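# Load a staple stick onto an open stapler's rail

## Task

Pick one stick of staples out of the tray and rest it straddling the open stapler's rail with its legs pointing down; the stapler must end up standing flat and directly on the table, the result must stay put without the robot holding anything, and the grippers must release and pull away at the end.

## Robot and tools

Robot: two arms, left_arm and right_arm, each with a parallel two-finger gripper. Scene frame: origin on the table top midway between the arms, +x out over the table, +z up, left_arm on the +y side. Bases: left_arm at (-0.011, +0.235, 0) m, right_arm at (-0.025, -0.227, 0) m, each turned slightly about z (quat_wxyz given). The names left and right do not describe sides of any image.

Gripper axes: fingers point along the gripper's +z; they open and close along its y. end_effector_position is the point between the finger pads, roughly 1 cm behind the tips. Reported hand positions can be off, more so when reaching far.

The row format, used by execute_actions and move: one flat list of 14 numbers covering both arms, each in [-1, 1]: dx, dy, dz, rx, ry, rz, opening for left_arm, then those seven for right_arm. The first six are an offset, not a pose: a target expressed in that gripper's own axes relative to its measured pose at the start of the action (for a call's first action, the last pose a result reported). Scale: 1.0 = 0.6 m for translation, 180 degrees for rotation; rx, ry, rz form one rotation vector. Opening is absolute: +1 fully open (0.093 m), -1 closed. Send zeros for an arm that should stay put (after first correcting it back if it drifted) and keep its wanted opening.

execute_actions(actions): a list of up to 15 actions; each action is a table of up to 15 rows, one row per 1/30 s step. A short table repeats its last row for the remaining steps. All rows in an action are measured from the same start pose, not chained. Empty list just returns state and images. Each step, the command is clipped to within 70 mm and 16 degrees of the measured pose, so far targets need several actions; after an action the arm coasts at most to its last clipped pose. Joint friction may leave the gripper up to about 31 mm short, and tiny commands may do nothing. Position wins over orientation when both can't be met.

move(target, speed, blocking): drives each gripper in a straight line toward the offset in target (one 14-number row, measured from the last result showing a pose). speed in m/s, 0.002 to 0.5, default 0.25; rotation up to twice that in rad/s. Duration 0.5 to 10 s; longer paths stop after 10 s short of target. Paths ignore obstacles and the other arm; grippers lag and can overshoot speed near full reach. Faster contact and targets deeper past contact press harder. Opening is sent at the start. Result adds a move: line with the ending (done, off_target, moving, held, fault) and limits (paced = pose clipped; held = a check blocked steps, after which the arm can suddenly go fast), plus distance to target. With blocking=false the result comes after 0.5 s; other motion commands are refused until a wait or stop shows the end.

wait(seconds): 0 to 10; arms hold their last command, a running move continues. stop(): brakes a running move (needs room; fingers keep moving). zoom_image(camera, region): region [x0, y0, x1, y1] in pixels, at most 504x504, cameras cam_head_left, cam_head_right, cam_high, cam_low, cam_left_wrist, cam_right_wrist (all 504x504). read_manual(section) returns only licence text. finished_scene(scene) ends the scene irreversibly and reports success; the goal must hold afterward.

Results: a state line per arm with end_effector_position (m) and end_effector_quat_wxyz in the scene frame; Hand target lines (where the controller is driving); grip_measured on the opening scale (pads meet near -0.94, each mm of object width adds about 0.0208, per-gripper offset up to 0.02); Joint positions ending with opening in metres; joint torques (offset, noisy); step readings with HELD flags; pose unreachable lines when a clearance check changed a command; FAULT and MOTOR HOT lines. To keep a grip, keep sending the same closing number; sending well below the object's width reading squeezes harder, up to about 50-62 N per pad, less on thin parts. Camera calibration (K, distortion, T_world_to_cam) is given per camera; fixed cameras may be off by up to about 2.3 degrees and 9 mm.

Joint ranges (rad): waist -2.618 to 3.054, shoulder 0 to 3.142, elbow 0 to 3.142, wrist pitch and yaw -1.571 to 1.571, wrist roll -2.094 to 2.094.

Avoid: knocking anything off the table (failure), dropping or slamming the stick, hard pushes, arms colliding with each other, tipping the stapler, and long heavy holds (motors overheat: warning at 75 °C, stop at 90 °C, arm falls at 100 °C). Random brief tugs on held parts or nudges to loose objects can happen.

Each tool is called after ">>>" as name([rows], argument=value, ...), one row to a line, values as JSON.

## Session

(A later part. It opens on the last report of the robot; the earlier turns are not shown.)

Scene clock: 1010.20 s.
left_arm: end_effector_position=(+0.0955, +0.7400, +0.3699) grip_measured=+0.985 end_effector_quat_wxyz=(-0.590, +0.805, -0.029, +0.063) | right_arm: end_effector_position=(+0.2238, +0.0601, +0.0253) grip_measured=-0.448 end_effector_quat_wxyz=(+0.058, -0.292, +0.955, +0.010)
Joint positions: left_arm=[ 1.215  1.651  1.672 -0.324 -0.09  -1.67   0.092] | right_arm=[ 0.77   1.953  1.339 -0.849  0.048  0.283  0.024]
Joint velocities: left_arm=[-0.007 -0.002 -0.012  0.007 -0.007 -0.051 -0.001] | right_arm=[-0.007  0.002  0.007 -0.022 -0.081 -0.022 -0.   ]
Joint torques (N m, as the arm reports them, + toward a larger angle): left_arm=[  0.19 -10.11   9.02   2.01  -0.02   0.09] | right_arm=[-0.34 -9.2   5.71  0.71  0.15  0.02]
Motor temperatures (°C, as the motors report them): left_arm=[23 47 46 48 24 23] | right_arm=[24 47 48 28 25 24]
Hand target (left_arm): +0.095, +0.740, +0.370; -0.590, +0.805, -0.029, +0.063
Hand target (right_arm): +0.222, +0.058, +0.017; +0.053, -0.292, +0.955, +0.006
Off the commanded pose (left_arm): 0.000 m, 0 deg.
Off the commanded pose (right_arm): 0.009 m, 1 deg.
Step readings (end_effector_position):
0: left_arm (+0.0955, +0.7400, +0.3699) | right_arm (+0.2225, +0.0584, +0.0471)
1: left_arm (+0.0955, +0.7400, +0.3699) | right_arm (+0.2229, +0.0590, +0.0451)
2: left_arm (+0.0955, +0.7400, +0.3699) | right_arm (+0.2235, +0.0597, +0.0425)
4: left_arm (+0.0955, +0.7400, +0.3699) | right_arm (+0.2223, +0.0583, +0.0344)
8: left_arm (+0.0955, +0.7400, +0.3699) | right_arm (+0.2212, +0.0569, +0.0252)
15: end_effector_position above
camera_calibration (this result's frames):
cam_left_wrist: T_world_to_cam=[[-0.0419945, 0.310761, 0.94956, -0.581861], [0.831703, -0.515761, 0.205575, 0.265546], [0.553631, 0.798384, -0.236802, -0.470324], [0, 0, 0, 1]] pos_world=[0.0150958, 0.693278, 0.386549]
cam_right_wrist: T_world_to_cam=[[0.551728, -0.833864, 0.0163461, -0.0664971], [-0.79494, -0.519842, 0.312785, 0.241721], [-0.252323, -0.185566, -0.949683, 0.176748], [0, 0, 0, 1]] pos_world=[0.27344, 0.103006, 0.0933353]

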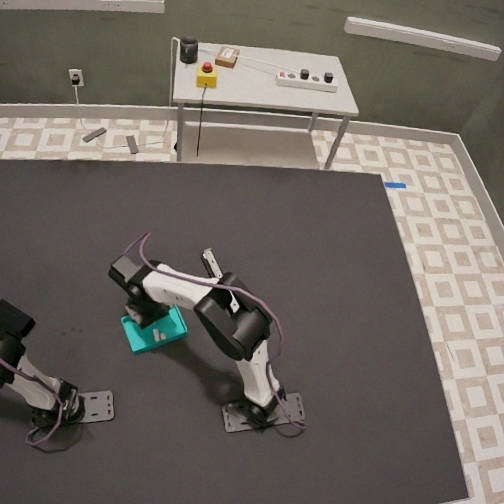

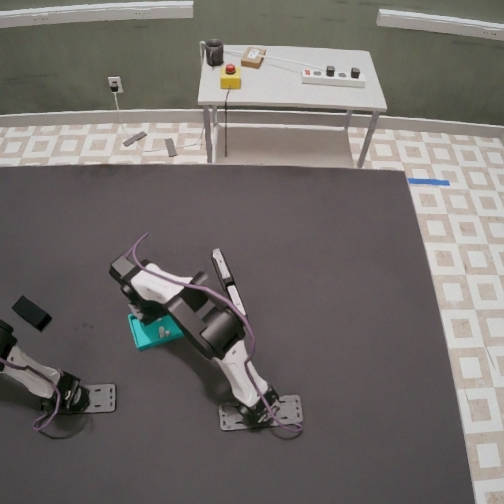

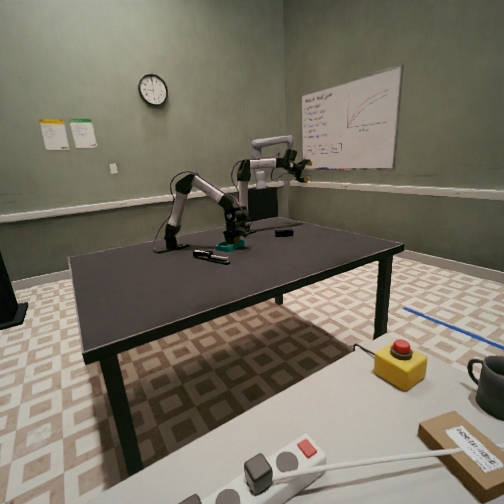

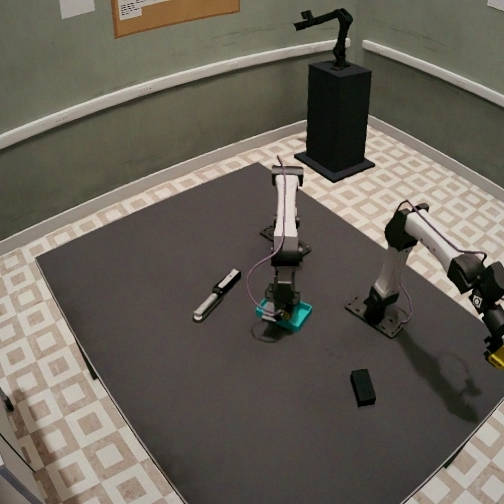

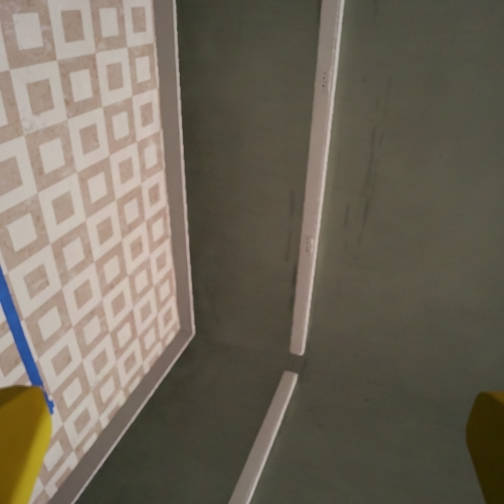

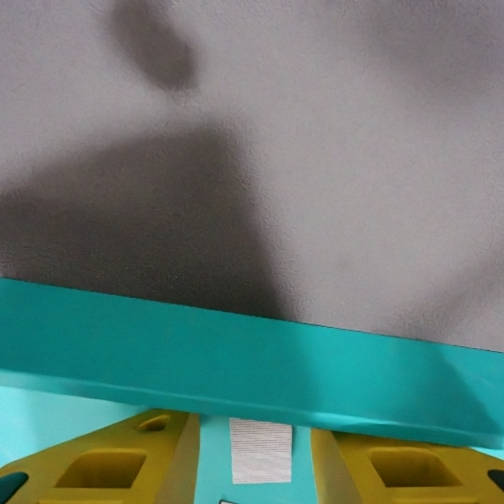

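>>> execute_actions([
  [[0,0,0,0,0,0,1,0.006,0,0.03,0,0,0,-0.45]],
])

Scene clock: 1015.00 s.
left_arm: end_effector_position=(+0.0955, +0.7400, +0.3699) grip_measured=+0.985 end_effector_quat_wxyz=(-0.590, +0.805, -0.029, +0.063) | right_arm: end_effector_position=(+0.2257, +0.0623, +0.0220) grip_measured=-0.448 end_effector_quat_wxyz=(+0.066, -0.291, +0.954, +0.015)
Joint positions: left_arm=[ 1.215  1.651  1.672 -0.324 -0.09  -1.67   0.092] | right_arm=[ 0.77   1.953  1.322 -0.814  0.048  0.283  0.024]
Joint velocities: left_arm=[-0.007 -0.007  0.002 -0.007  0.022 -0.007 -0.   ] | right_arm=[-0.012  0.012  0.002 -0.007  0.007  0.095 -0.   ]
Joint torques (N m, as the arm reports them, + toward a larger angle): left_arm=[  0.17 -10.21   8.94   2.01  -0.05   0.1 ] | right_arm=[-0.18 -8.63  4.47  0.9   0.18  0.07]
Motor temperatures (°C, as the motors report them): left_arm=[23 47 46 48 24 23] | right_arm=[24 48 47 28 25 24]
Hand target (left_arm): +0.095, +0.740, +0.370; -0.590, +0.805, -0.029, +0.063
Hand target (right_arm): +0.222, +0.059, +0.007; +0.057, -0.292, +0.955, +0.009
Off the commanded pose (left_arm): 0.000 m, 0 deg.
Off the commanded pose (right_arm): 0.016 m, 1 deg.
Step readings (end_effector_position):
0: left_arm (+0.0955, +0.7400, +0.3699) | right_arm (+0.2240, +0.0603, +0.0254)
1: left_arm (+0.0955, +0.7400, +0.3699) | right_arm (+0.2242, +0.0605, +0.0244)
2: left_arm (+0.0955, +0.7400, +0.3699) | right_arm (+0.2246, +0.0610, +0.0232)
4: left_arm (+0.0955, +0.7400, +0.3699) | right_arm (+0.2247, +0.0612, +0.0218)
8: left_arm (+0.0955, +0.7400, +0.3699) | right_arm (+0.2255, +0.0621, +0.0220)
15: end_effector_position above
camera_calibration (this result's frames):
cam_left_wrist: T_world_to_cam=[[-0.0419945, 0.310761, 0.94956, -0.581861], [0.831703, -0.515761, 0.205575, 0.265546], [0.553631, 0.798384, -0.236802, -0.470324], [0, 0, 0, 1]] pos_world=[0.0150958, 0.693278, 0.386549]
cam_right_wrist: T_world_to_cam=[[0.551565, -0.83406, 0.010939, -0.0654213], [-0.798573, -0.524218, 0.295763, 0.246904], [-0.24095, -0.171868, -0.955199, 0.171201], [0, 0, 0, 1]] pos_world=[0.274506, 0.10429, 0.0912218]

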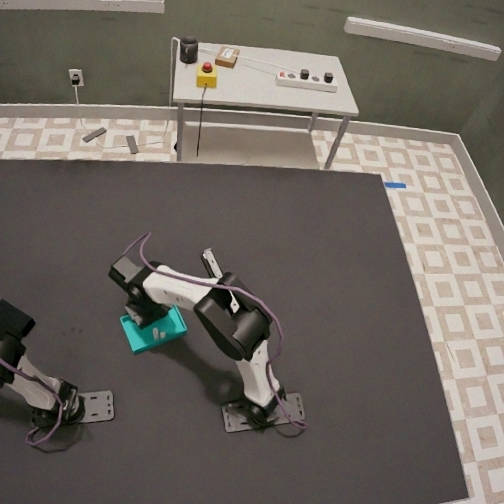

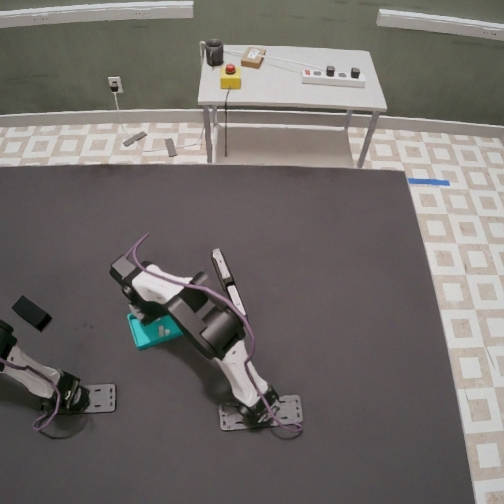

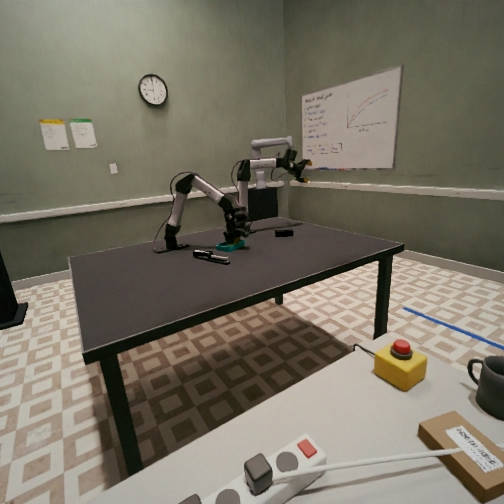

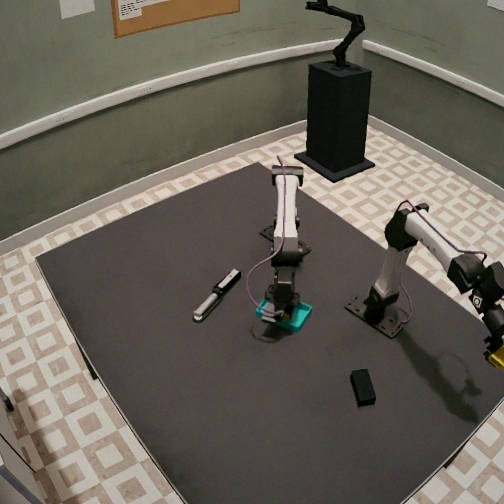

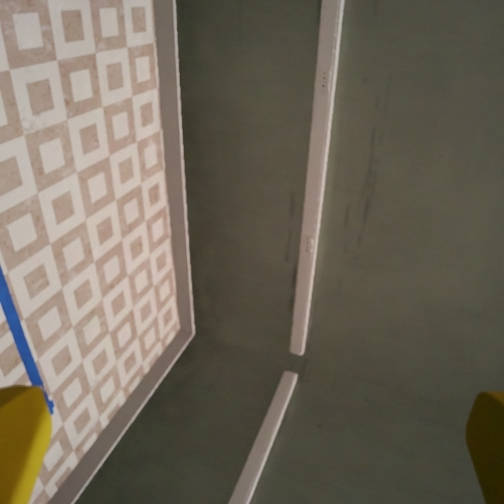

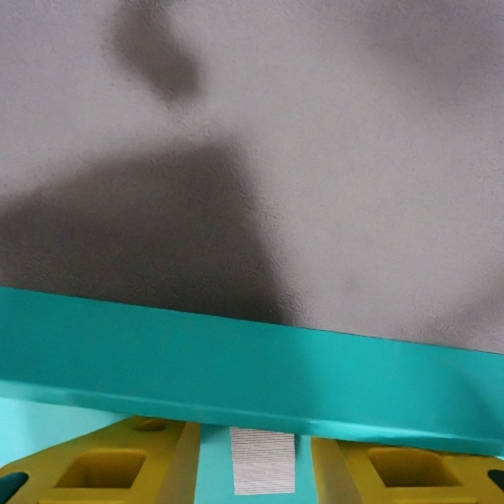

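Reset the target (small up), close, lift.

>>> execute_actions([
  [[0,0,0,0,0,0,1,0,0,0,0,0,0,-0.62]],
  [[0,0,0,0,0,0,1,0,0,0,0,0,0,-0.8]],
  [[0,0,0,0,0,0,1,0.01,0,-0.05,0,0,0,-0.8]],
  [[0,0,0,0,0,0,1,0,0,-0.08,0,0,0,-0.8]],
])

Scene clock: 1021.87 s.
left_arm: end_effector_position=(+0.0955, +0.7400, +0.3699) grip_measured=+0.985 end_effector_quat_wxyz=(-0.590, +0.805, -0.029, +0.063) | right_arm: end_effector_position=(+0.2161, +0.0515, +0.0938) grip_measured=-0.788 end_effector_quat_wxyz=(+0.071, -0.291, +0.954, +0.020)
Joint positions: left_arm=[ 1.215  1.651  1.672 -0.324 -0.09  -1.67   0.092] | right_arm=[ 0.77   1.817  1.434 -1.048  0.045  0.283  0.007]
Joint velocities: left_arm=[ 0.002 -0.007 -0.002 -0.022 -0.007 -0.007 -0.   ] | right_arm=[-0.027 -0.012 -0.007 -0.095 -0.007  0.066  0.   ]
Joint torques (N m, as the arm reports them, + toward a larger angle): left_arm=[  0.15 -10.16   8.96   2.03  -0.03   0.11] | right_arm=[ 0.16 -8.91  8.63  0.62  0.15  0.09]
Motor temperatures (°C, as the motors report them): left_arm=[23 47 46 48 24 23] | right_arm=[24 48 46 28 25 24]
Hand target (left_arm): +0.095, +0.740, +0.370; -0.590, +0.805, -0.029, +0.063
Hand target (right_arm): +0.213, +0.051, +0.094; +0.064, -0.291, +0.954, +0.015
Off the commanded pose (left_arm): 0.000 m, 0 deg.
Off the commanded pose (right_arm): 0.003 m, 1 deg.
Step readings (end_effector_position; steps 1 to 15: 1st action; 16 to 30: 2nd action; 31 to 45: 3rd action; 46 to 60: 4th action):
0: left_arm (+0.0955, +0.7400, +0.3699) | right_arm (+0.2257, +0.0623, +0.0220)
1: left_arm (+0.0955, +0.7400, +0.3699) | right_arm (+0.2255, +0.0625, +0.0220)
2: left_arm (+0.0955, +0.7400, +0.3699) | right_arm (+0.2256, +0.0627, +0.0220)
4: left_arm (+0.0955, +0.7400, +0.3699) | right_arm (+0.2256, +0.0628, +0.0220)
8: left_arm (+0.0955, +0.7400, +0.3699) | right_arm (+0.2256, +0.0628, +0.0220)
15: left_arm (+0.0955, +0.7400, +0.3699) | right_arm (+0.2256, +0.0628, +0.0220)
16: left_arm (+0.0955, +0.7400, +0.3699) | right_arm (+0.2256, +0.0628, +0.0220)
17: left_arm (+0.0955, +0.7400, +0.3699) | right_arm (+0.2256, +0.0629, +0.0221)
19: left_arm (+0.0955, +0.7400, +0.3699) | right_arm (+0.2256, +0.0629, +0.0221)
23: left_arm (+0.0955, +0.7400, +0.3699) | right_arm (+0.2256, +0.0629, +0.0221)
30: left_arm (+0.0955, +0.7400, +0.3699) | right_arm (+0.2256, +0.0629, +0.0221)
31: left_arm (+0.0955, +0.7400, +0.3699) | right_arm (+0.2252, +0.0625, +0.0241)
32: left_arm (+0.0955, +0.7400, +0.3699) | right_arm (+0.2233, +0.0602, +0.0271)
34: left_arm (+0.0955, +0.7400, +0.3699) | right_arm (+0.2210, +0.0574, +0.0359)
38: left_arm (+0.0955, +0.7400, +0.3699) | right_arm (+0.2202, +0.0564, +0.0462)
45: left_arm (+0.0955, +0.7400, +0.3699) | right_arm (+0.2185, +0.0543, +0.0461)
46: left_arm (+0.0955, +0.7400, +0.3699) | right_arm (+0.2175, +0.0532, +0.0493)
47: left_arm (+0.0955, +0.7400, +0.3699) | right_arm (+0.2161, +0.0515, +0.0545)
49: left_arm (+0.0955, +0.7400, +0.3699) | right_arm (+0.2170, +0.0525, +0.0707)
53: left_arm (+0.0955, +0.7400, +0.3699) | right_arm (+0.2204, +0.0566, +0.0937)
60: end_effector_position above
camera_calibration (this result's frames):
cam_left_wrist: T_world_to_cam=[[-0.0419945, 0.310761, 0.94956, -0.581861], [0.831703, -0.515761, 0.205575, 0.265546], [0.553631, 0.798384, -0.236802, -0.470324], [0, 0, 0, 1]] pos_world=[0.0150958, 0.693278, 0.386549]
cam_right_wrist: T_world_to_cam=[[0.551807, -0.833961, 0.00432246, -0.0693859], [-0.800409, -0.528137, 0.283579, 0.21413], [-0.234211, -0.159941, -0.958939, 0.233848], [0, 0, 0, 1]] pos_world=[0.264449, 0.0926267, 0.163823]

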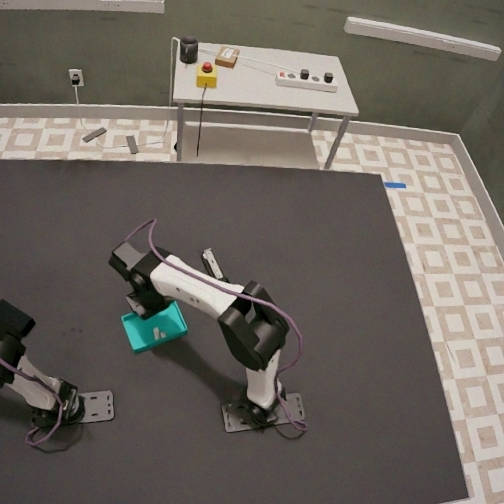

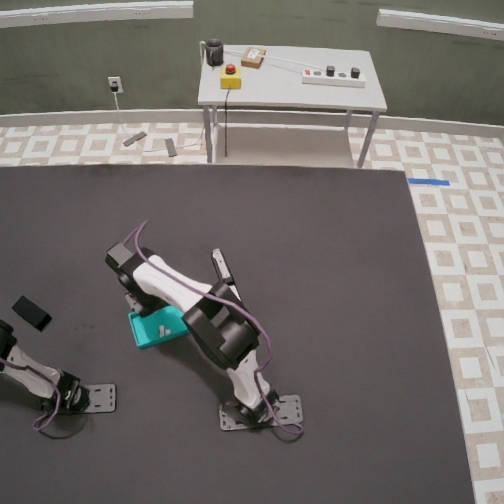

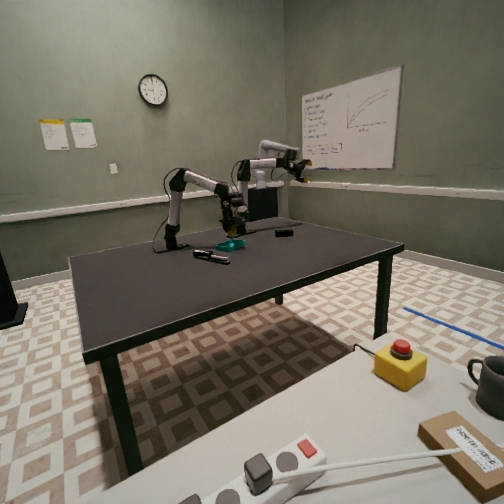

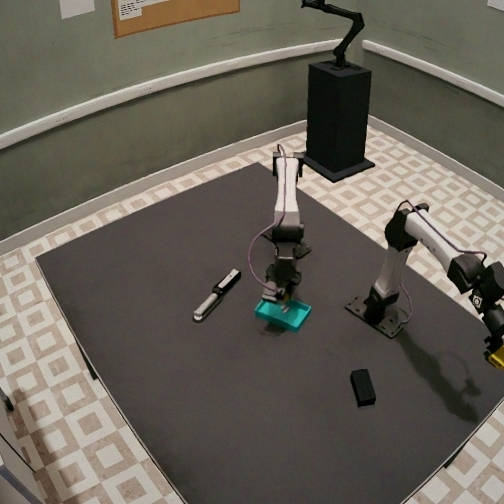

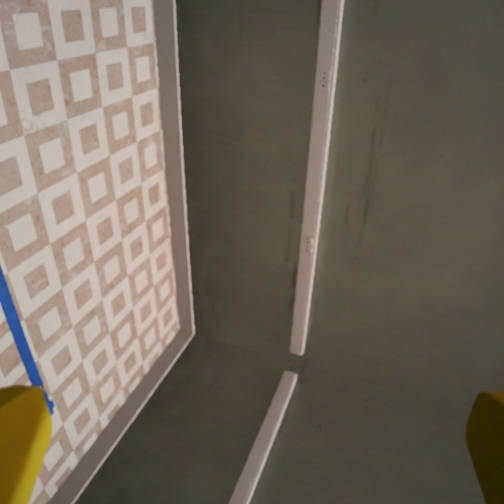

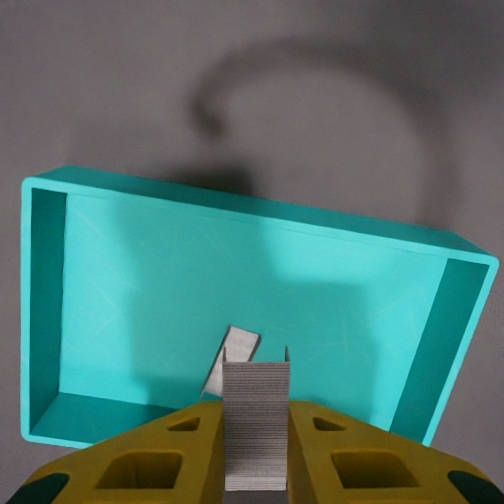

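>>> move(target=[0,0,0,0,0,0,1,-0.05,-0.357,-0.015,0,0.045,0.061,-0.8], speed=0.15)

Scene clock: 1032.97 s.
left_arm: end_effector_position=(+0.0955, +0.7400, +0.3699) grip_measured=+0.985 end_effector_quat_wxyz=(-0.590, +0.805, -0.029, +0.063) | right_arm: end_effector_position=(+0.3567, -0.1151, +0.1097) grip_measured=-0.788 end_effector_quat_wxyz=(+0.008, -0.194, +0.981, -0.003)
Joint positions: left_arm=[ 1.215  1.651  1.672 -0.324 -0.09  -1.67   0.092] | right_arm=[ 0.18   2.047  1.823 -1.33   0.007 -0.103  0.007]
Joint velocities: left_arm=[ 0.002  0.007  0.007 -0.037  0.007 -0.007  0.   ] | right_arm=[-0.022 -0.002 -0.007  0.051  0.066 -0.081  0.001]
Joint torques (N m, as the arm reports them, + toward a larger angle): left_arm=[  0.13 -10.17   8.86   2.01  -0.02   0.1 ] | right_arm=[-0.31 -9.79  9.2   0.32  0.05 -0.05]
Motor temperatures (°C, as the motors report them): left_arm=[23 47 46 48 24 23] | right_arm=[24 48 47 28 25 24]
Hand target (left_arm): +0.095, +0.740, +0.370; -0.590, +0.805, -0.029, +0.063
Hand target (right_arm): +0.357, -0.113, +0.107; +0.001, -0.199, +0.980, +0.002
Off the commanded pose (left_arm): 0.000 m, 0 deg.
Off the commanded pose (right_arm): 0.006 m, 1 deg.
move: done
camera_calibration (this result's frames):
cam_left_wrist: T_world_to_cam=[[-0.0419945, 0.310761, 0.94956, -0.581861], [0.831703, -0.515761, 0.205575, 0.265546], [0.553631, 0.798384, -0.236802, -0.470324], [0, 0, 0, 1]] pos_world=[0.0150958, 0.693278, 0.386549]
cam_right_wrist: T_world_to_cam=[[0.373803, -0.927456, 0.00985474, -0.23382], [-0.848704, -0.337738, 0.406983, 0.259717], [-0.374131, -0.160495, -0.913382, 0.300223], [0, 0, 0, 1]] pos_world=[0.420148, -0.0809566, 0.170822]

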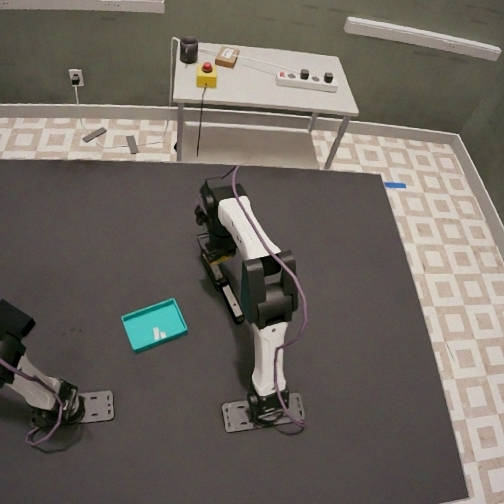

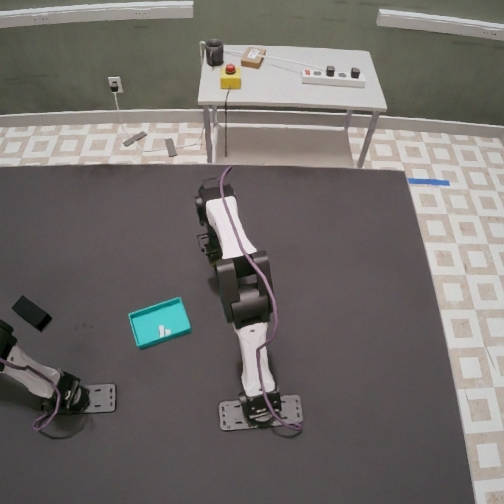

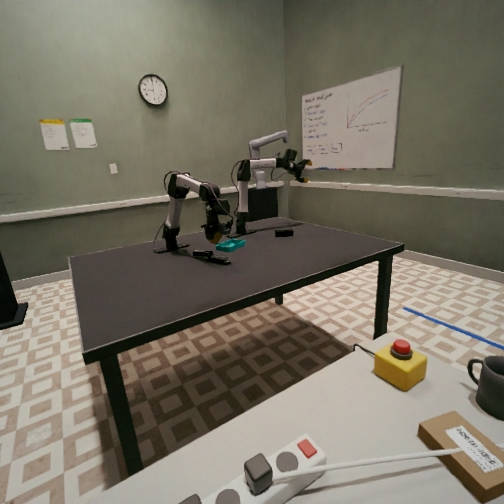

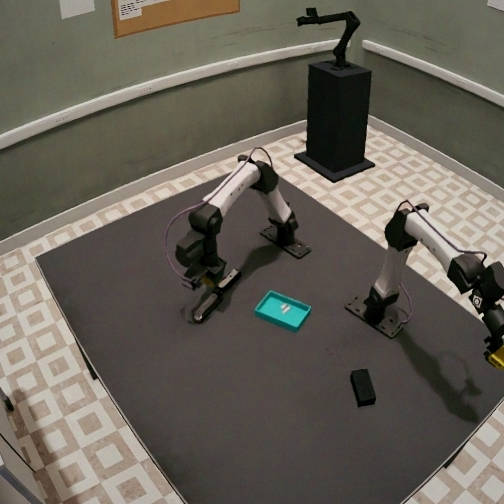

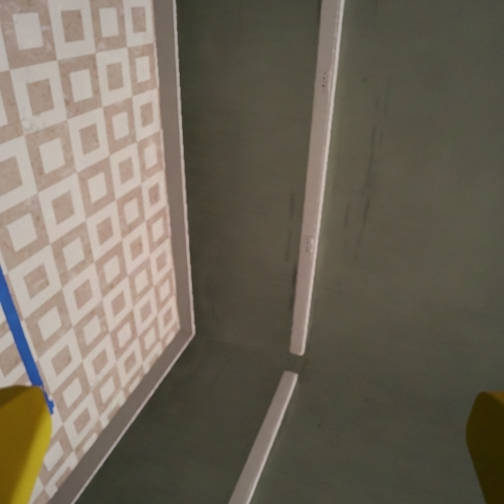

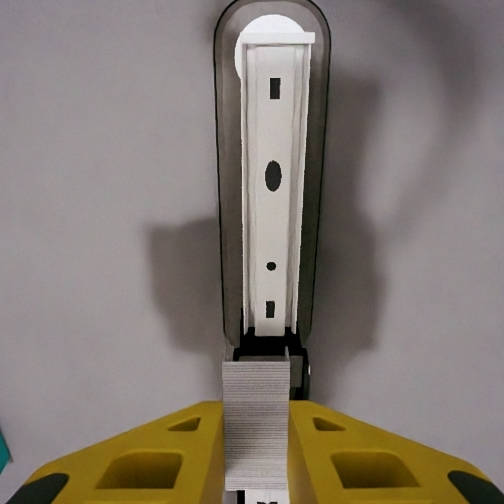

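>>> move(target=[0,0,0,0,0,0,1,-0.04,-0.008,0.05,0,0,0.005,-0.8], speed=0.1)

Scene clock: 1044.47 s.
left_arm: end_effector_position=(+0.0955, +0.7400, +0.3699) grip_measured=+0.985 end_effector_quat_wxyz=(-0.590, +0.805, -0.029, +0.063) | right_arm: end_effector_position=(+0.3737, -0.1101, +0.0807) grip_measured=-0.788 end_effector_quat_wxyz=(+0.000, -0.194, +0.981, -0.003)
Joint positions: left_arm=[ 1.215  1.651  1.672 -0.324 -0.09  -1.67   0.092] | right_arm=[ 0.18   2.144  1.855 -1.282  0.007 -0.102  0.007]
Joint velocities: left_arm=[ 0.002  0.022 -0.002 -0.051 -0.007 -0.095  0.001] | right_arm=[-0.012  0.012 -0.017  0.007 -0.022 -0.095 -0.001]
Joint torques (N m, as the arm reports them, + toward a larger angle): left_arm=[  0.1  -10.07   8.9    2.01  -0.06   0.1 ] | right_arm=[ -0.77 -11.19   9.14   0.47   0.12   0.18]
Motor temperatures (°C, as the motors report them): left_arm=[23 47 46 48 24 23] | right_arm=[24 49 48 28 25 24]
Hand target (left_arm): +0.095, +0.740, +0.370; -0.590, +0.805, -0.029, +0.063
Hand target (right_arm): +0.381, -0.111, +0.080; +0.008, -0.186, +0.982, -0.003
Off the commanded pose (left_arm): 0.000 m, 0 deg.
Off the commanded pose (right_arm): 0.008 m, 1 deg.
move: done
camera_calibration (this result's frames):
cam_left_wrist: T_world_to_cam=[[-0.0419945, 0.310761, 0.94956, -0.581861], [0.831703, -0.515761, 0.205575, 0.265546], [0.553631, 0.798384, -0.236802, -0.470324], [0, 0, 0, 1]] pos_world=[0.0150958, 0.693278, 0.386549]
cam_right_wrist: T_world_to_cam=[[0.373238, -0.927699, 0.00828584, -0.234917], [-0.842442, -0.335169, 0.421844, 0.284375], [-0.388567, -0.164429, -0.906631, 0.285315], [0, 0, 0, 1]] pos_world=[0.438113, -0.0757042, 0.14066]

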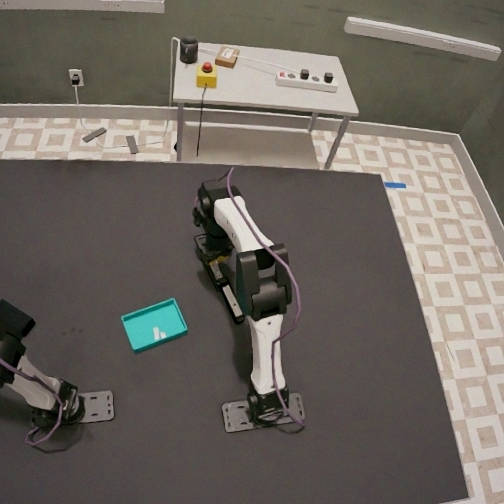

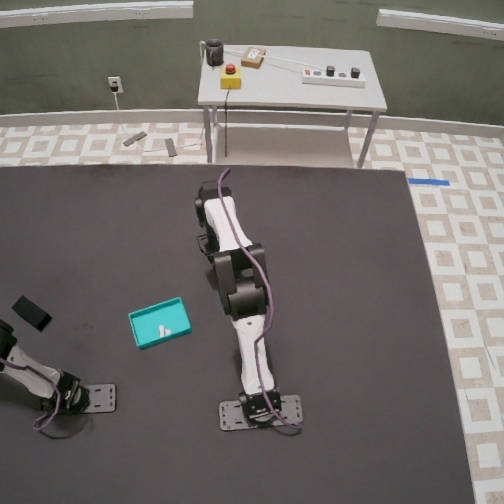

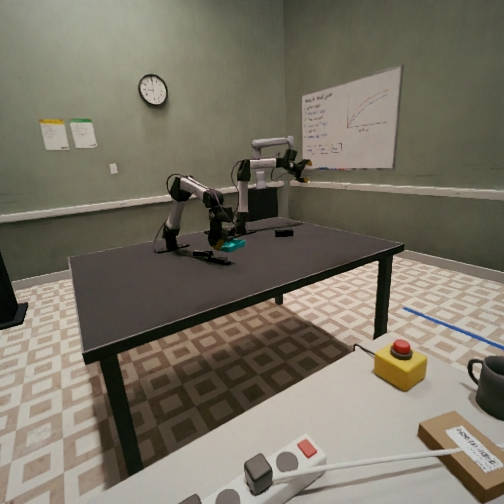

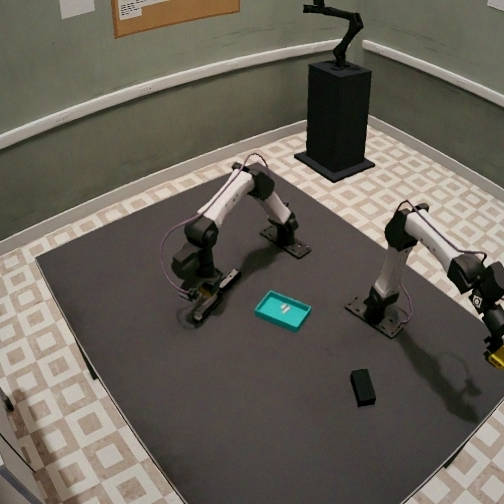

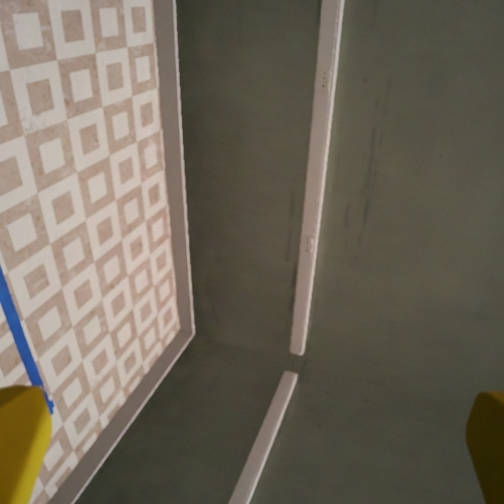

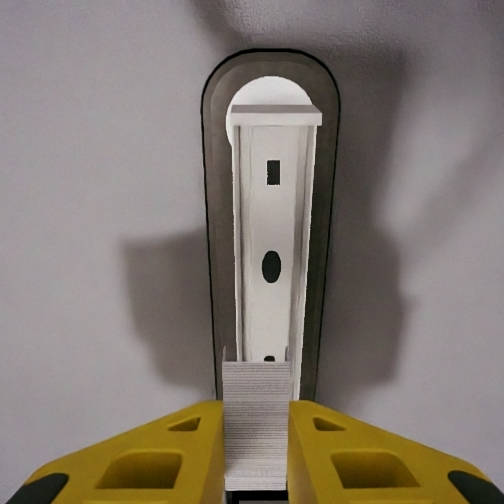

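>>> execute_actions([
  [[0,0,0,0,0,0,1,0,-0.03,0,0,0,0,-0.8],[0,0,0,0,0,0,1,0,-0.03,0,0,0,0,-0.8],[0,0,0,0,0,0,1,0,-0.03,0,0,0,0,-0.8],[0,0,0,0,0,0,1,0,-0.008,0,0,0,0,-0.8]],
])

Scene clock: 1054.10 s.
left_arm: end_effector_position=(+0.0955, +0.7400, +0.3699) grip_measured=+0.985 end_effector_quat_wxyz=(-0.590, +0.805, -0.029, +0.063) | right_arm: end_effector_position=(+0.3757, -0.1174, +0.0807) grip_measured=-0.788 end_effector_quat_wxyz=(+0.000, -0.193, +0.981, -0.004)
Joint positions: left_arm=[ 1.215  1.651  1.672 -0.324 -0.09  -1.67   0.092] | right_arm=[ 0.162  2.144  1.855 -1.282  0.007 -0.119  0.007]
Joint velocities: left_arm=[-0.007 -0.007 -0.012 -0.022  0.037  0.051 -0.   ] | right_arm=[ 0.007 -0.012  0.002 -0.022 -0.007  0.022 -0.   ]
Joint torques (N m, as the arm reports them, + toward a larger angle): left_arm=[  0.09 -10.1    8.98   2.01  -0.03   0.11] | right_arm=[  0.25 -12.03   7.83   0.39   0.11   0.06]
Motor temperatures (°C, as the motors report them): left_arm=[23 47 46 48 24 23] | right_arm=[24 51 49 28 25 24]
Hand target (left_arm): +0.095, +0.740, +0.370; -0.590, +0.805, -0.029, +0.063
Hand target (right_arm): +0.375, -0.115, +0.081; +0.000, -0.194, +0.981, -0.004
Off the commanded pose (left_arm): 0.000 m, 0 deg.
Off the commanded pose (right_arm): 0.003 m, 0 deg.
Step readings (end_effector_position):
0: left_arm (+0.0955, +0.7400, +0.3699) | right_arm (+0.3737, -0.1101, +0.0807)
1: left_arm (+0.0955, +0.7400, +0.3699) | right_arm (+0.3740, -0.1112, +0.0807)
2: left_arm (+0.0955, +0.7400, +0.3699) | right_arm (+0.3746, -0.1132, +0.0807)
4: left_arm (+0.0955, +0.7400, +0.3699) | right_arm (+0.3760, -0.1184, +0.0807)
8: left_arm (+0.0955, +0.7400, +0.3699) | right_arm (+0.3760, -0.1185, +0.0807)
15: end_effector_position above
camera_calibration (this result's frames):
cam_left_wrist: T_world_to_cam=[[-0.0419945, 0.310761, 0.94956, -0.581861], [0.831703, -0.515761, 0.205575, 0.265546], [0.553631, 0.798384, -0.236802, -0.470324], [0, 0, 0, 1]] pos_world=[0.0150958, 0.693278, 0.386549]
cam_right_wrist: T_world_to_cam=[[0.371468, -0.928406, 0.00864662, -0.241981], [-0.843077, -0.333397, 0.42198, 0.284094], [-0.388886, -0.164042, -0.906564, 0.285073], [0, 0, 0, 1]] pos_world=[0.440262, -0.0831766, 0.140647]

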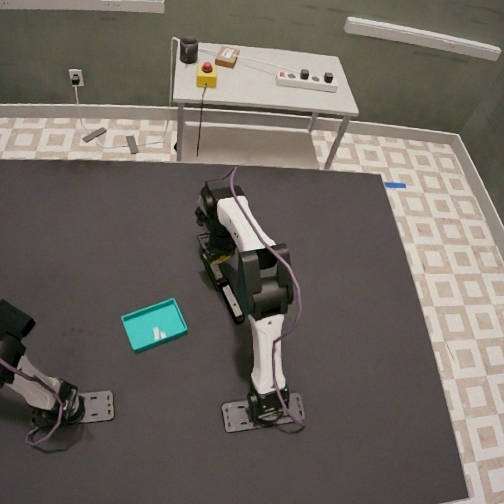

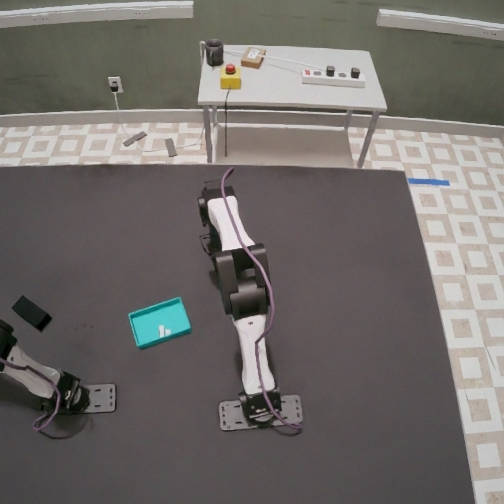

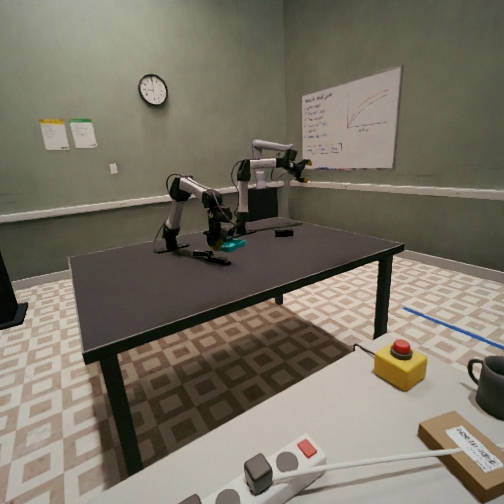

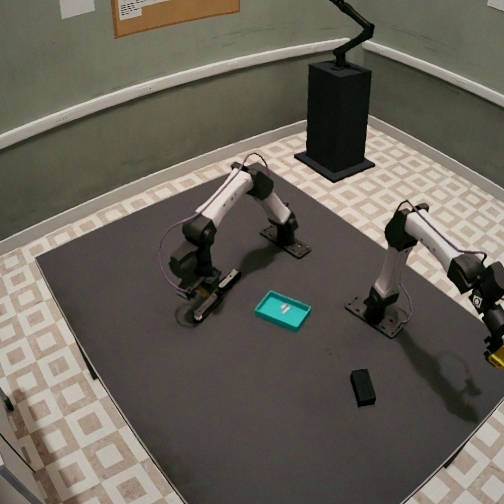

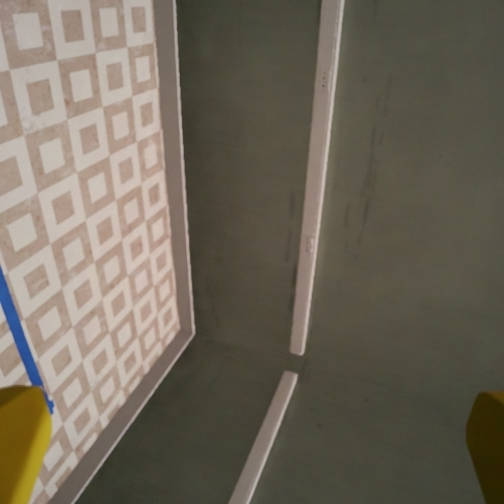

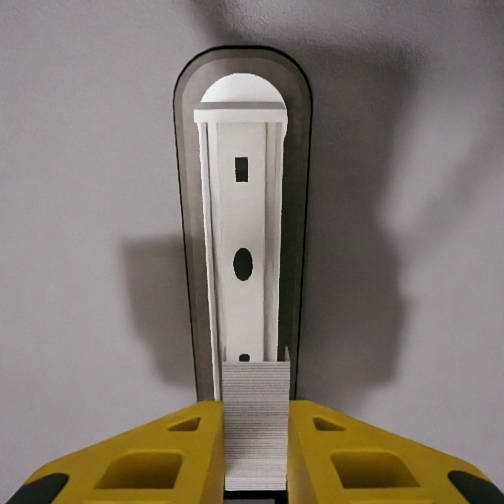

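>>> execute_actions([
  [[0,0,0,0,0,0,1,0,0.03,0,0,0,0,-0.8],[0,0,0,0,0,0,1,0,0.022,0,0,0,0,-0.8],[0,0,0,0,0,0,1,0,0.005,0,0,0,0,-0.8]],
])

Scene clock: 1061.00 s.
left_arm: end_effector_position=(+0.0955, +0.7400, +0.3699) grip_measured=+0.985 end_effector_quat_wxyz=(-0.590, +0.805, -0.029, +0.063) | right_arm: end_effector_position=(+0.3744, -0.1126, +0.0807) grip_measured=-0.788 end_effector_quat_wxyz=(+0.000, -0.194, +0.981, -0.004)
Joint positions: left_arm=[ 1.215  1.651  1.672 -0.324 -0.09  -1.67   0.092] | right_arm=[ 0.174  2.144  1.855 -1.282  0.007 -0.109  0.007]
Joint velocities: left_arm=[-0.012 -0.012  0.012 -0.066 -0.022  0.007 -0.   ] | right_arm=[ 0.012 -0.007  0.002 -0.022  0.037  0.007  0.   ]
Joint torques (N m, as the arm reports them, + toward a larger angle): left_arm=[  0.17 -10.13   8.87   2.    -0.04   0.12] | right_arm=[ -0.65 -12.27   7.23   0.4    0.11   0.02]
Motor temperatures (°C, as the motors report them): left_arm=[23 47 46 48 24 23] | right_arm=[24 52 48 27 25 24]
Hand target (left_arm): +0.095, +0.740, +0.370; -0.590, +0.805, -0.029, +0.063
Hand target (right_arm): +0.375, -0.115, +0.081; +0.000, -0.193, +0.981, -0.003
Off the commanded pose (left_arm): 0.000 m, 0 deg.
Off the commanded pose (right_arm): 0.002 m, 0 deg.
Step readings (end_effector_position):
0: left_arm (+0.0955, +0.7400, +0.3699) | right_arm (+0.3757, -0.1174, +0.0807)
1: left_arm (+0.0955, +0.7400, +0.3699) | right_arm (+0.3754, -0.1164, +0.0807)
2: left_arm (+0.0955, +0.7400, +0.3699) | right_arm (+0.3750, -0.1147, +0.0807)
4: left_arm (+0.0955, +0.7400, +0.3699) | right_arm (+0.3743, -0.1124, +0.0807)
8: left_arm (+0.0955, +0.7400, +0.3699) | right_arm (+0.3744, -0.1126, +0.0807)
15: end_effector_position above
camera_calibration (this result's frames):
cam_left_wrist: T_world_to_cam=[[-0.0419945, 0.310761, 0.94956, -0.581861], [0.831703, -0.515761, 0.205575, 0.265546], [0.553631, 0.798384, -0.236802, -0.470324], [0, 0, 0, 1]] pos_world=[0.0150958, 0.693278, 0.386549]
cam_right_wrist: T_world_to_cam=[[0.373591, -0.927553, 0.00865831, -0.237646], [-0.842341, -0.335332, 0.421917, 0.284084], [-0.388447, -0.164918, -0.906593, 0.285083], [0, 0, 0, 1]] pos_world=[0.438818, -0.0781515, 0.140652]

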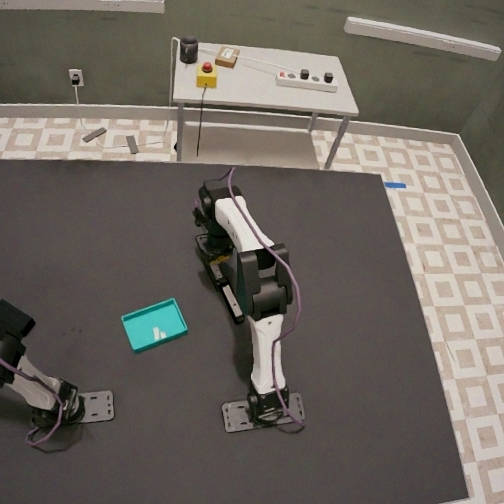

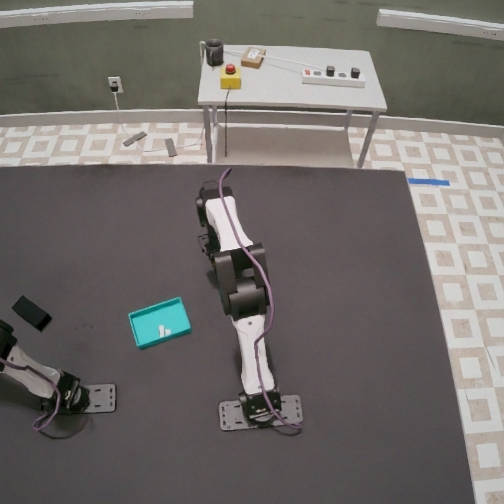

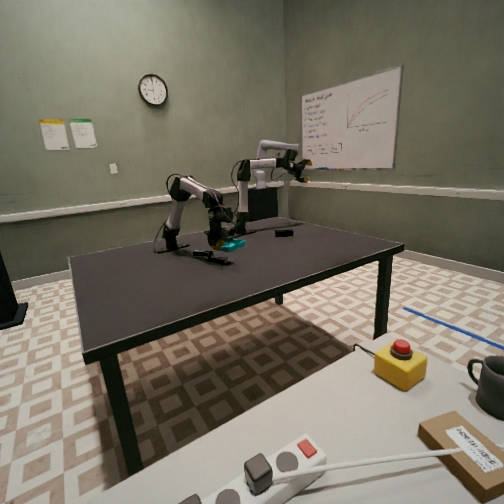

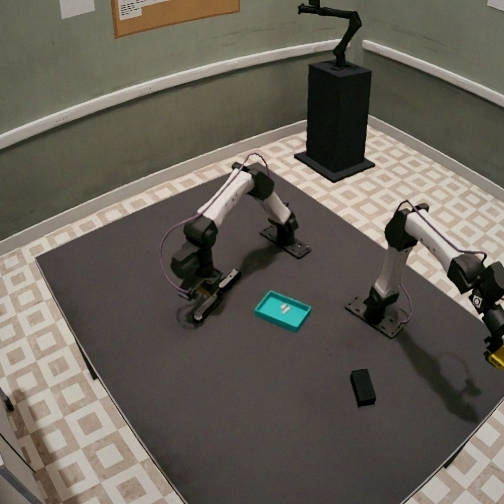

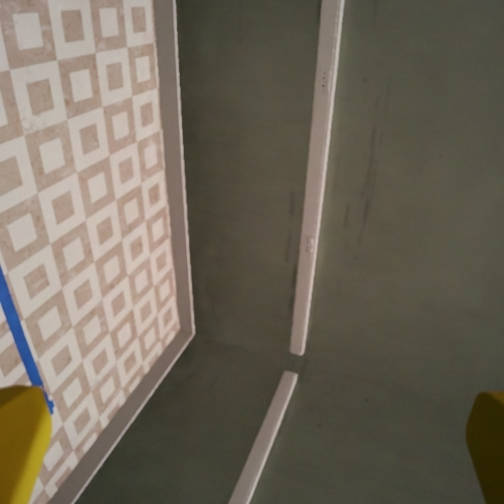

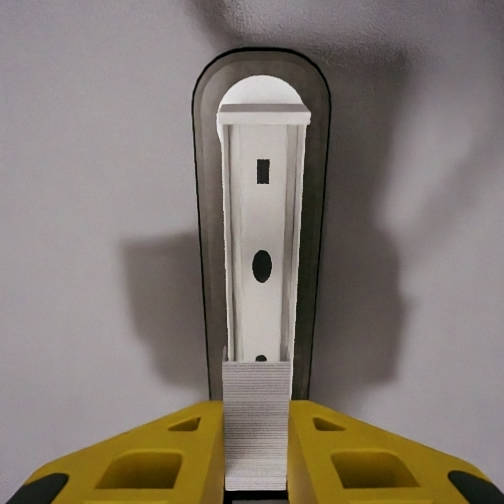

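>>> execute_actions([
  [[0,0,0,0,0,0,1,0,-0.028,0,0,0,0,-0.8],[0,0,0,0,0,0,1,0,-0.002,0,0,0,0,-0.8]],
])

Scene clock: 1065.50 s.
left_arm: end_effector_position=(+0.0955, +0.7400, +0.3699) grip_measured=+0.985 end_effector_quat_wxyz=(-0.590, +0.805, -0.029, +0.063) | right_arm: end_effector_position=(+0.3750, -0.1148, +0.0807) grip_measured=-0.788 end_effector_quat_wxyz=(+0.000, -0.194, +0.981, -0.004)
Joint positions: left_arm=[ 1.215  1.651  1.672 -0.324 -0.09  -1.67   0.092] | right_arm=[ 0.168  2.144  1.855 -1.282  0.007 -0.115  0.007]
Joint velocities: left_arm=[-0.022 -0.002 -0.012 -0.037  0.007 -0.022  0.   ] | right_arm=[-0.012 -0.022 -0.012 -0.051 -0.007 -0.007  0.   ]
Joint torques (N m, as the arm reports them, + toward a larger angle): left_arm=[  0.06 -10.11   8.94   2.02  -0.04   0.12] | right_arm=[ -0.05 -12.17   7.68   0.37   0.14   0.07]
Motor temperatures (°C, as the motors report them): left_arm=[23 47 46 48 24 23] | right_arm=[24 53 48 27 25 24]
Hand target (left_arm): +0.095, +0.740, +0.370; -0.590, +0.805, -0.029, +0.063
Hand target (right_arm): +0.375, -0.114, +0.081; +0.000, -0.194, +0.981, -0.004
Off the commanded pose (left_arm): 0.000 m, 0 deg.
Off the commanded pose (right_arm): 0.001 m, 0 deg.
Step readings (end_effector_position):
0: left_arm (+0.0955, +0.7400, +0.3699) | right_arm (+0.3744, -0.1126, +0.0807)
1: left_arm (+0.0955, +0.7400, +0.3699) | right_arm (+0.3747, -0.1136, +0.0807)
2: left_arm (+0.0955, +0.7400, +0.3699) | right_arm (+0.3748, -0.1142, +0.0807)
4: left_arm (+0.0955, +0.7400, +0.3699) | right_arm (+0.3751, -0.1150, +0.0807)
8: left_arm (+0.0955, +0.7400, +0.3699) | right_arm (+0.3750, -0.1148, +0.0807)
15: end_effector_position above
camera_calibration (this result's frames):
cam_left_wrist: T_world_to_cam=[[-0.0419945, 0.310761, 0.94956, -0.581861], [0.831703, -0.515761, 0.205575, 0.265546], [0.553631, 0.798384, -0.236802, -0.470324], [0, 0, 0, 1]] pos_world=[0.0150958, 0.693278, 0.386549]
cam_right_wrist: T_world_to_cam=[[0.373945, -0.92741, 0.0086512, -0.240122], [-0.842195, -0.335649, 0.421956, 0.283768], [-0.388422, -0.165074, -0.906575, 0.284928], [0, 0, 0, 1]] pos_world=[0.439453, -0.0804111, 0.140649]

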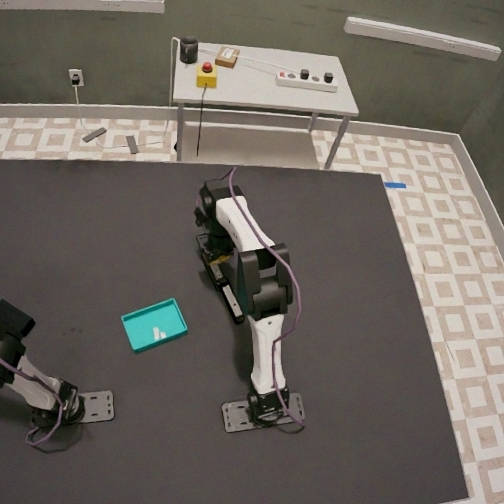

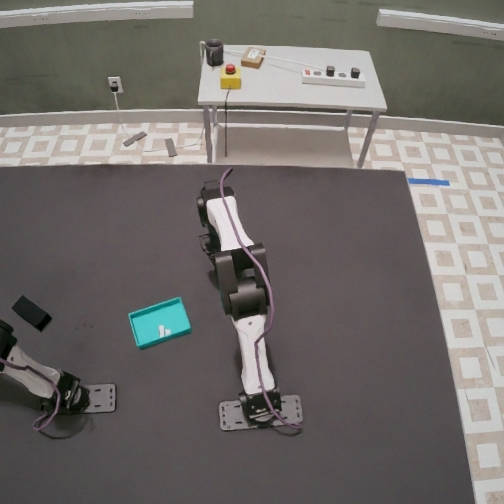

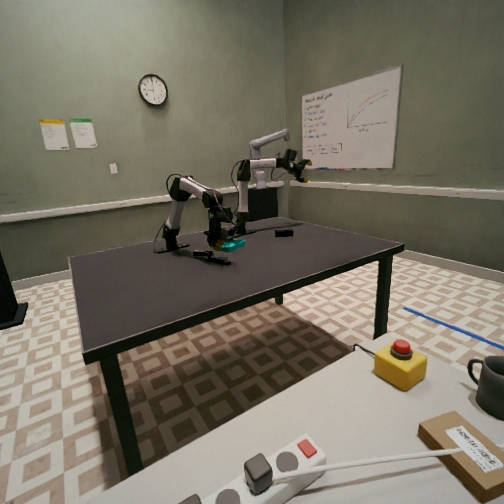

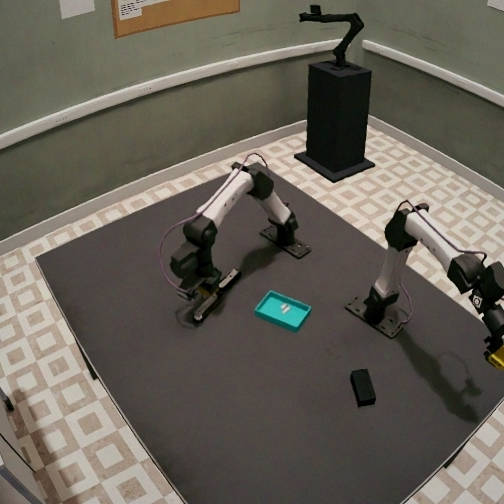

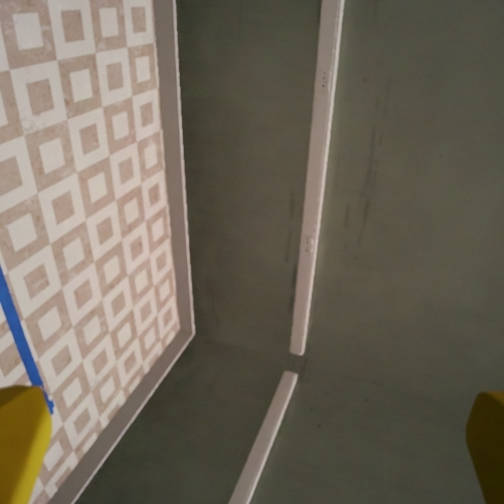

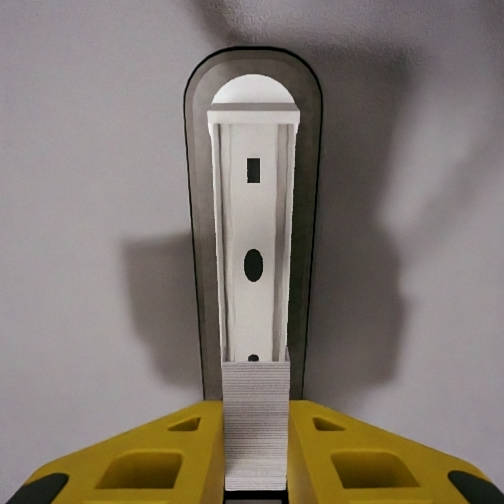

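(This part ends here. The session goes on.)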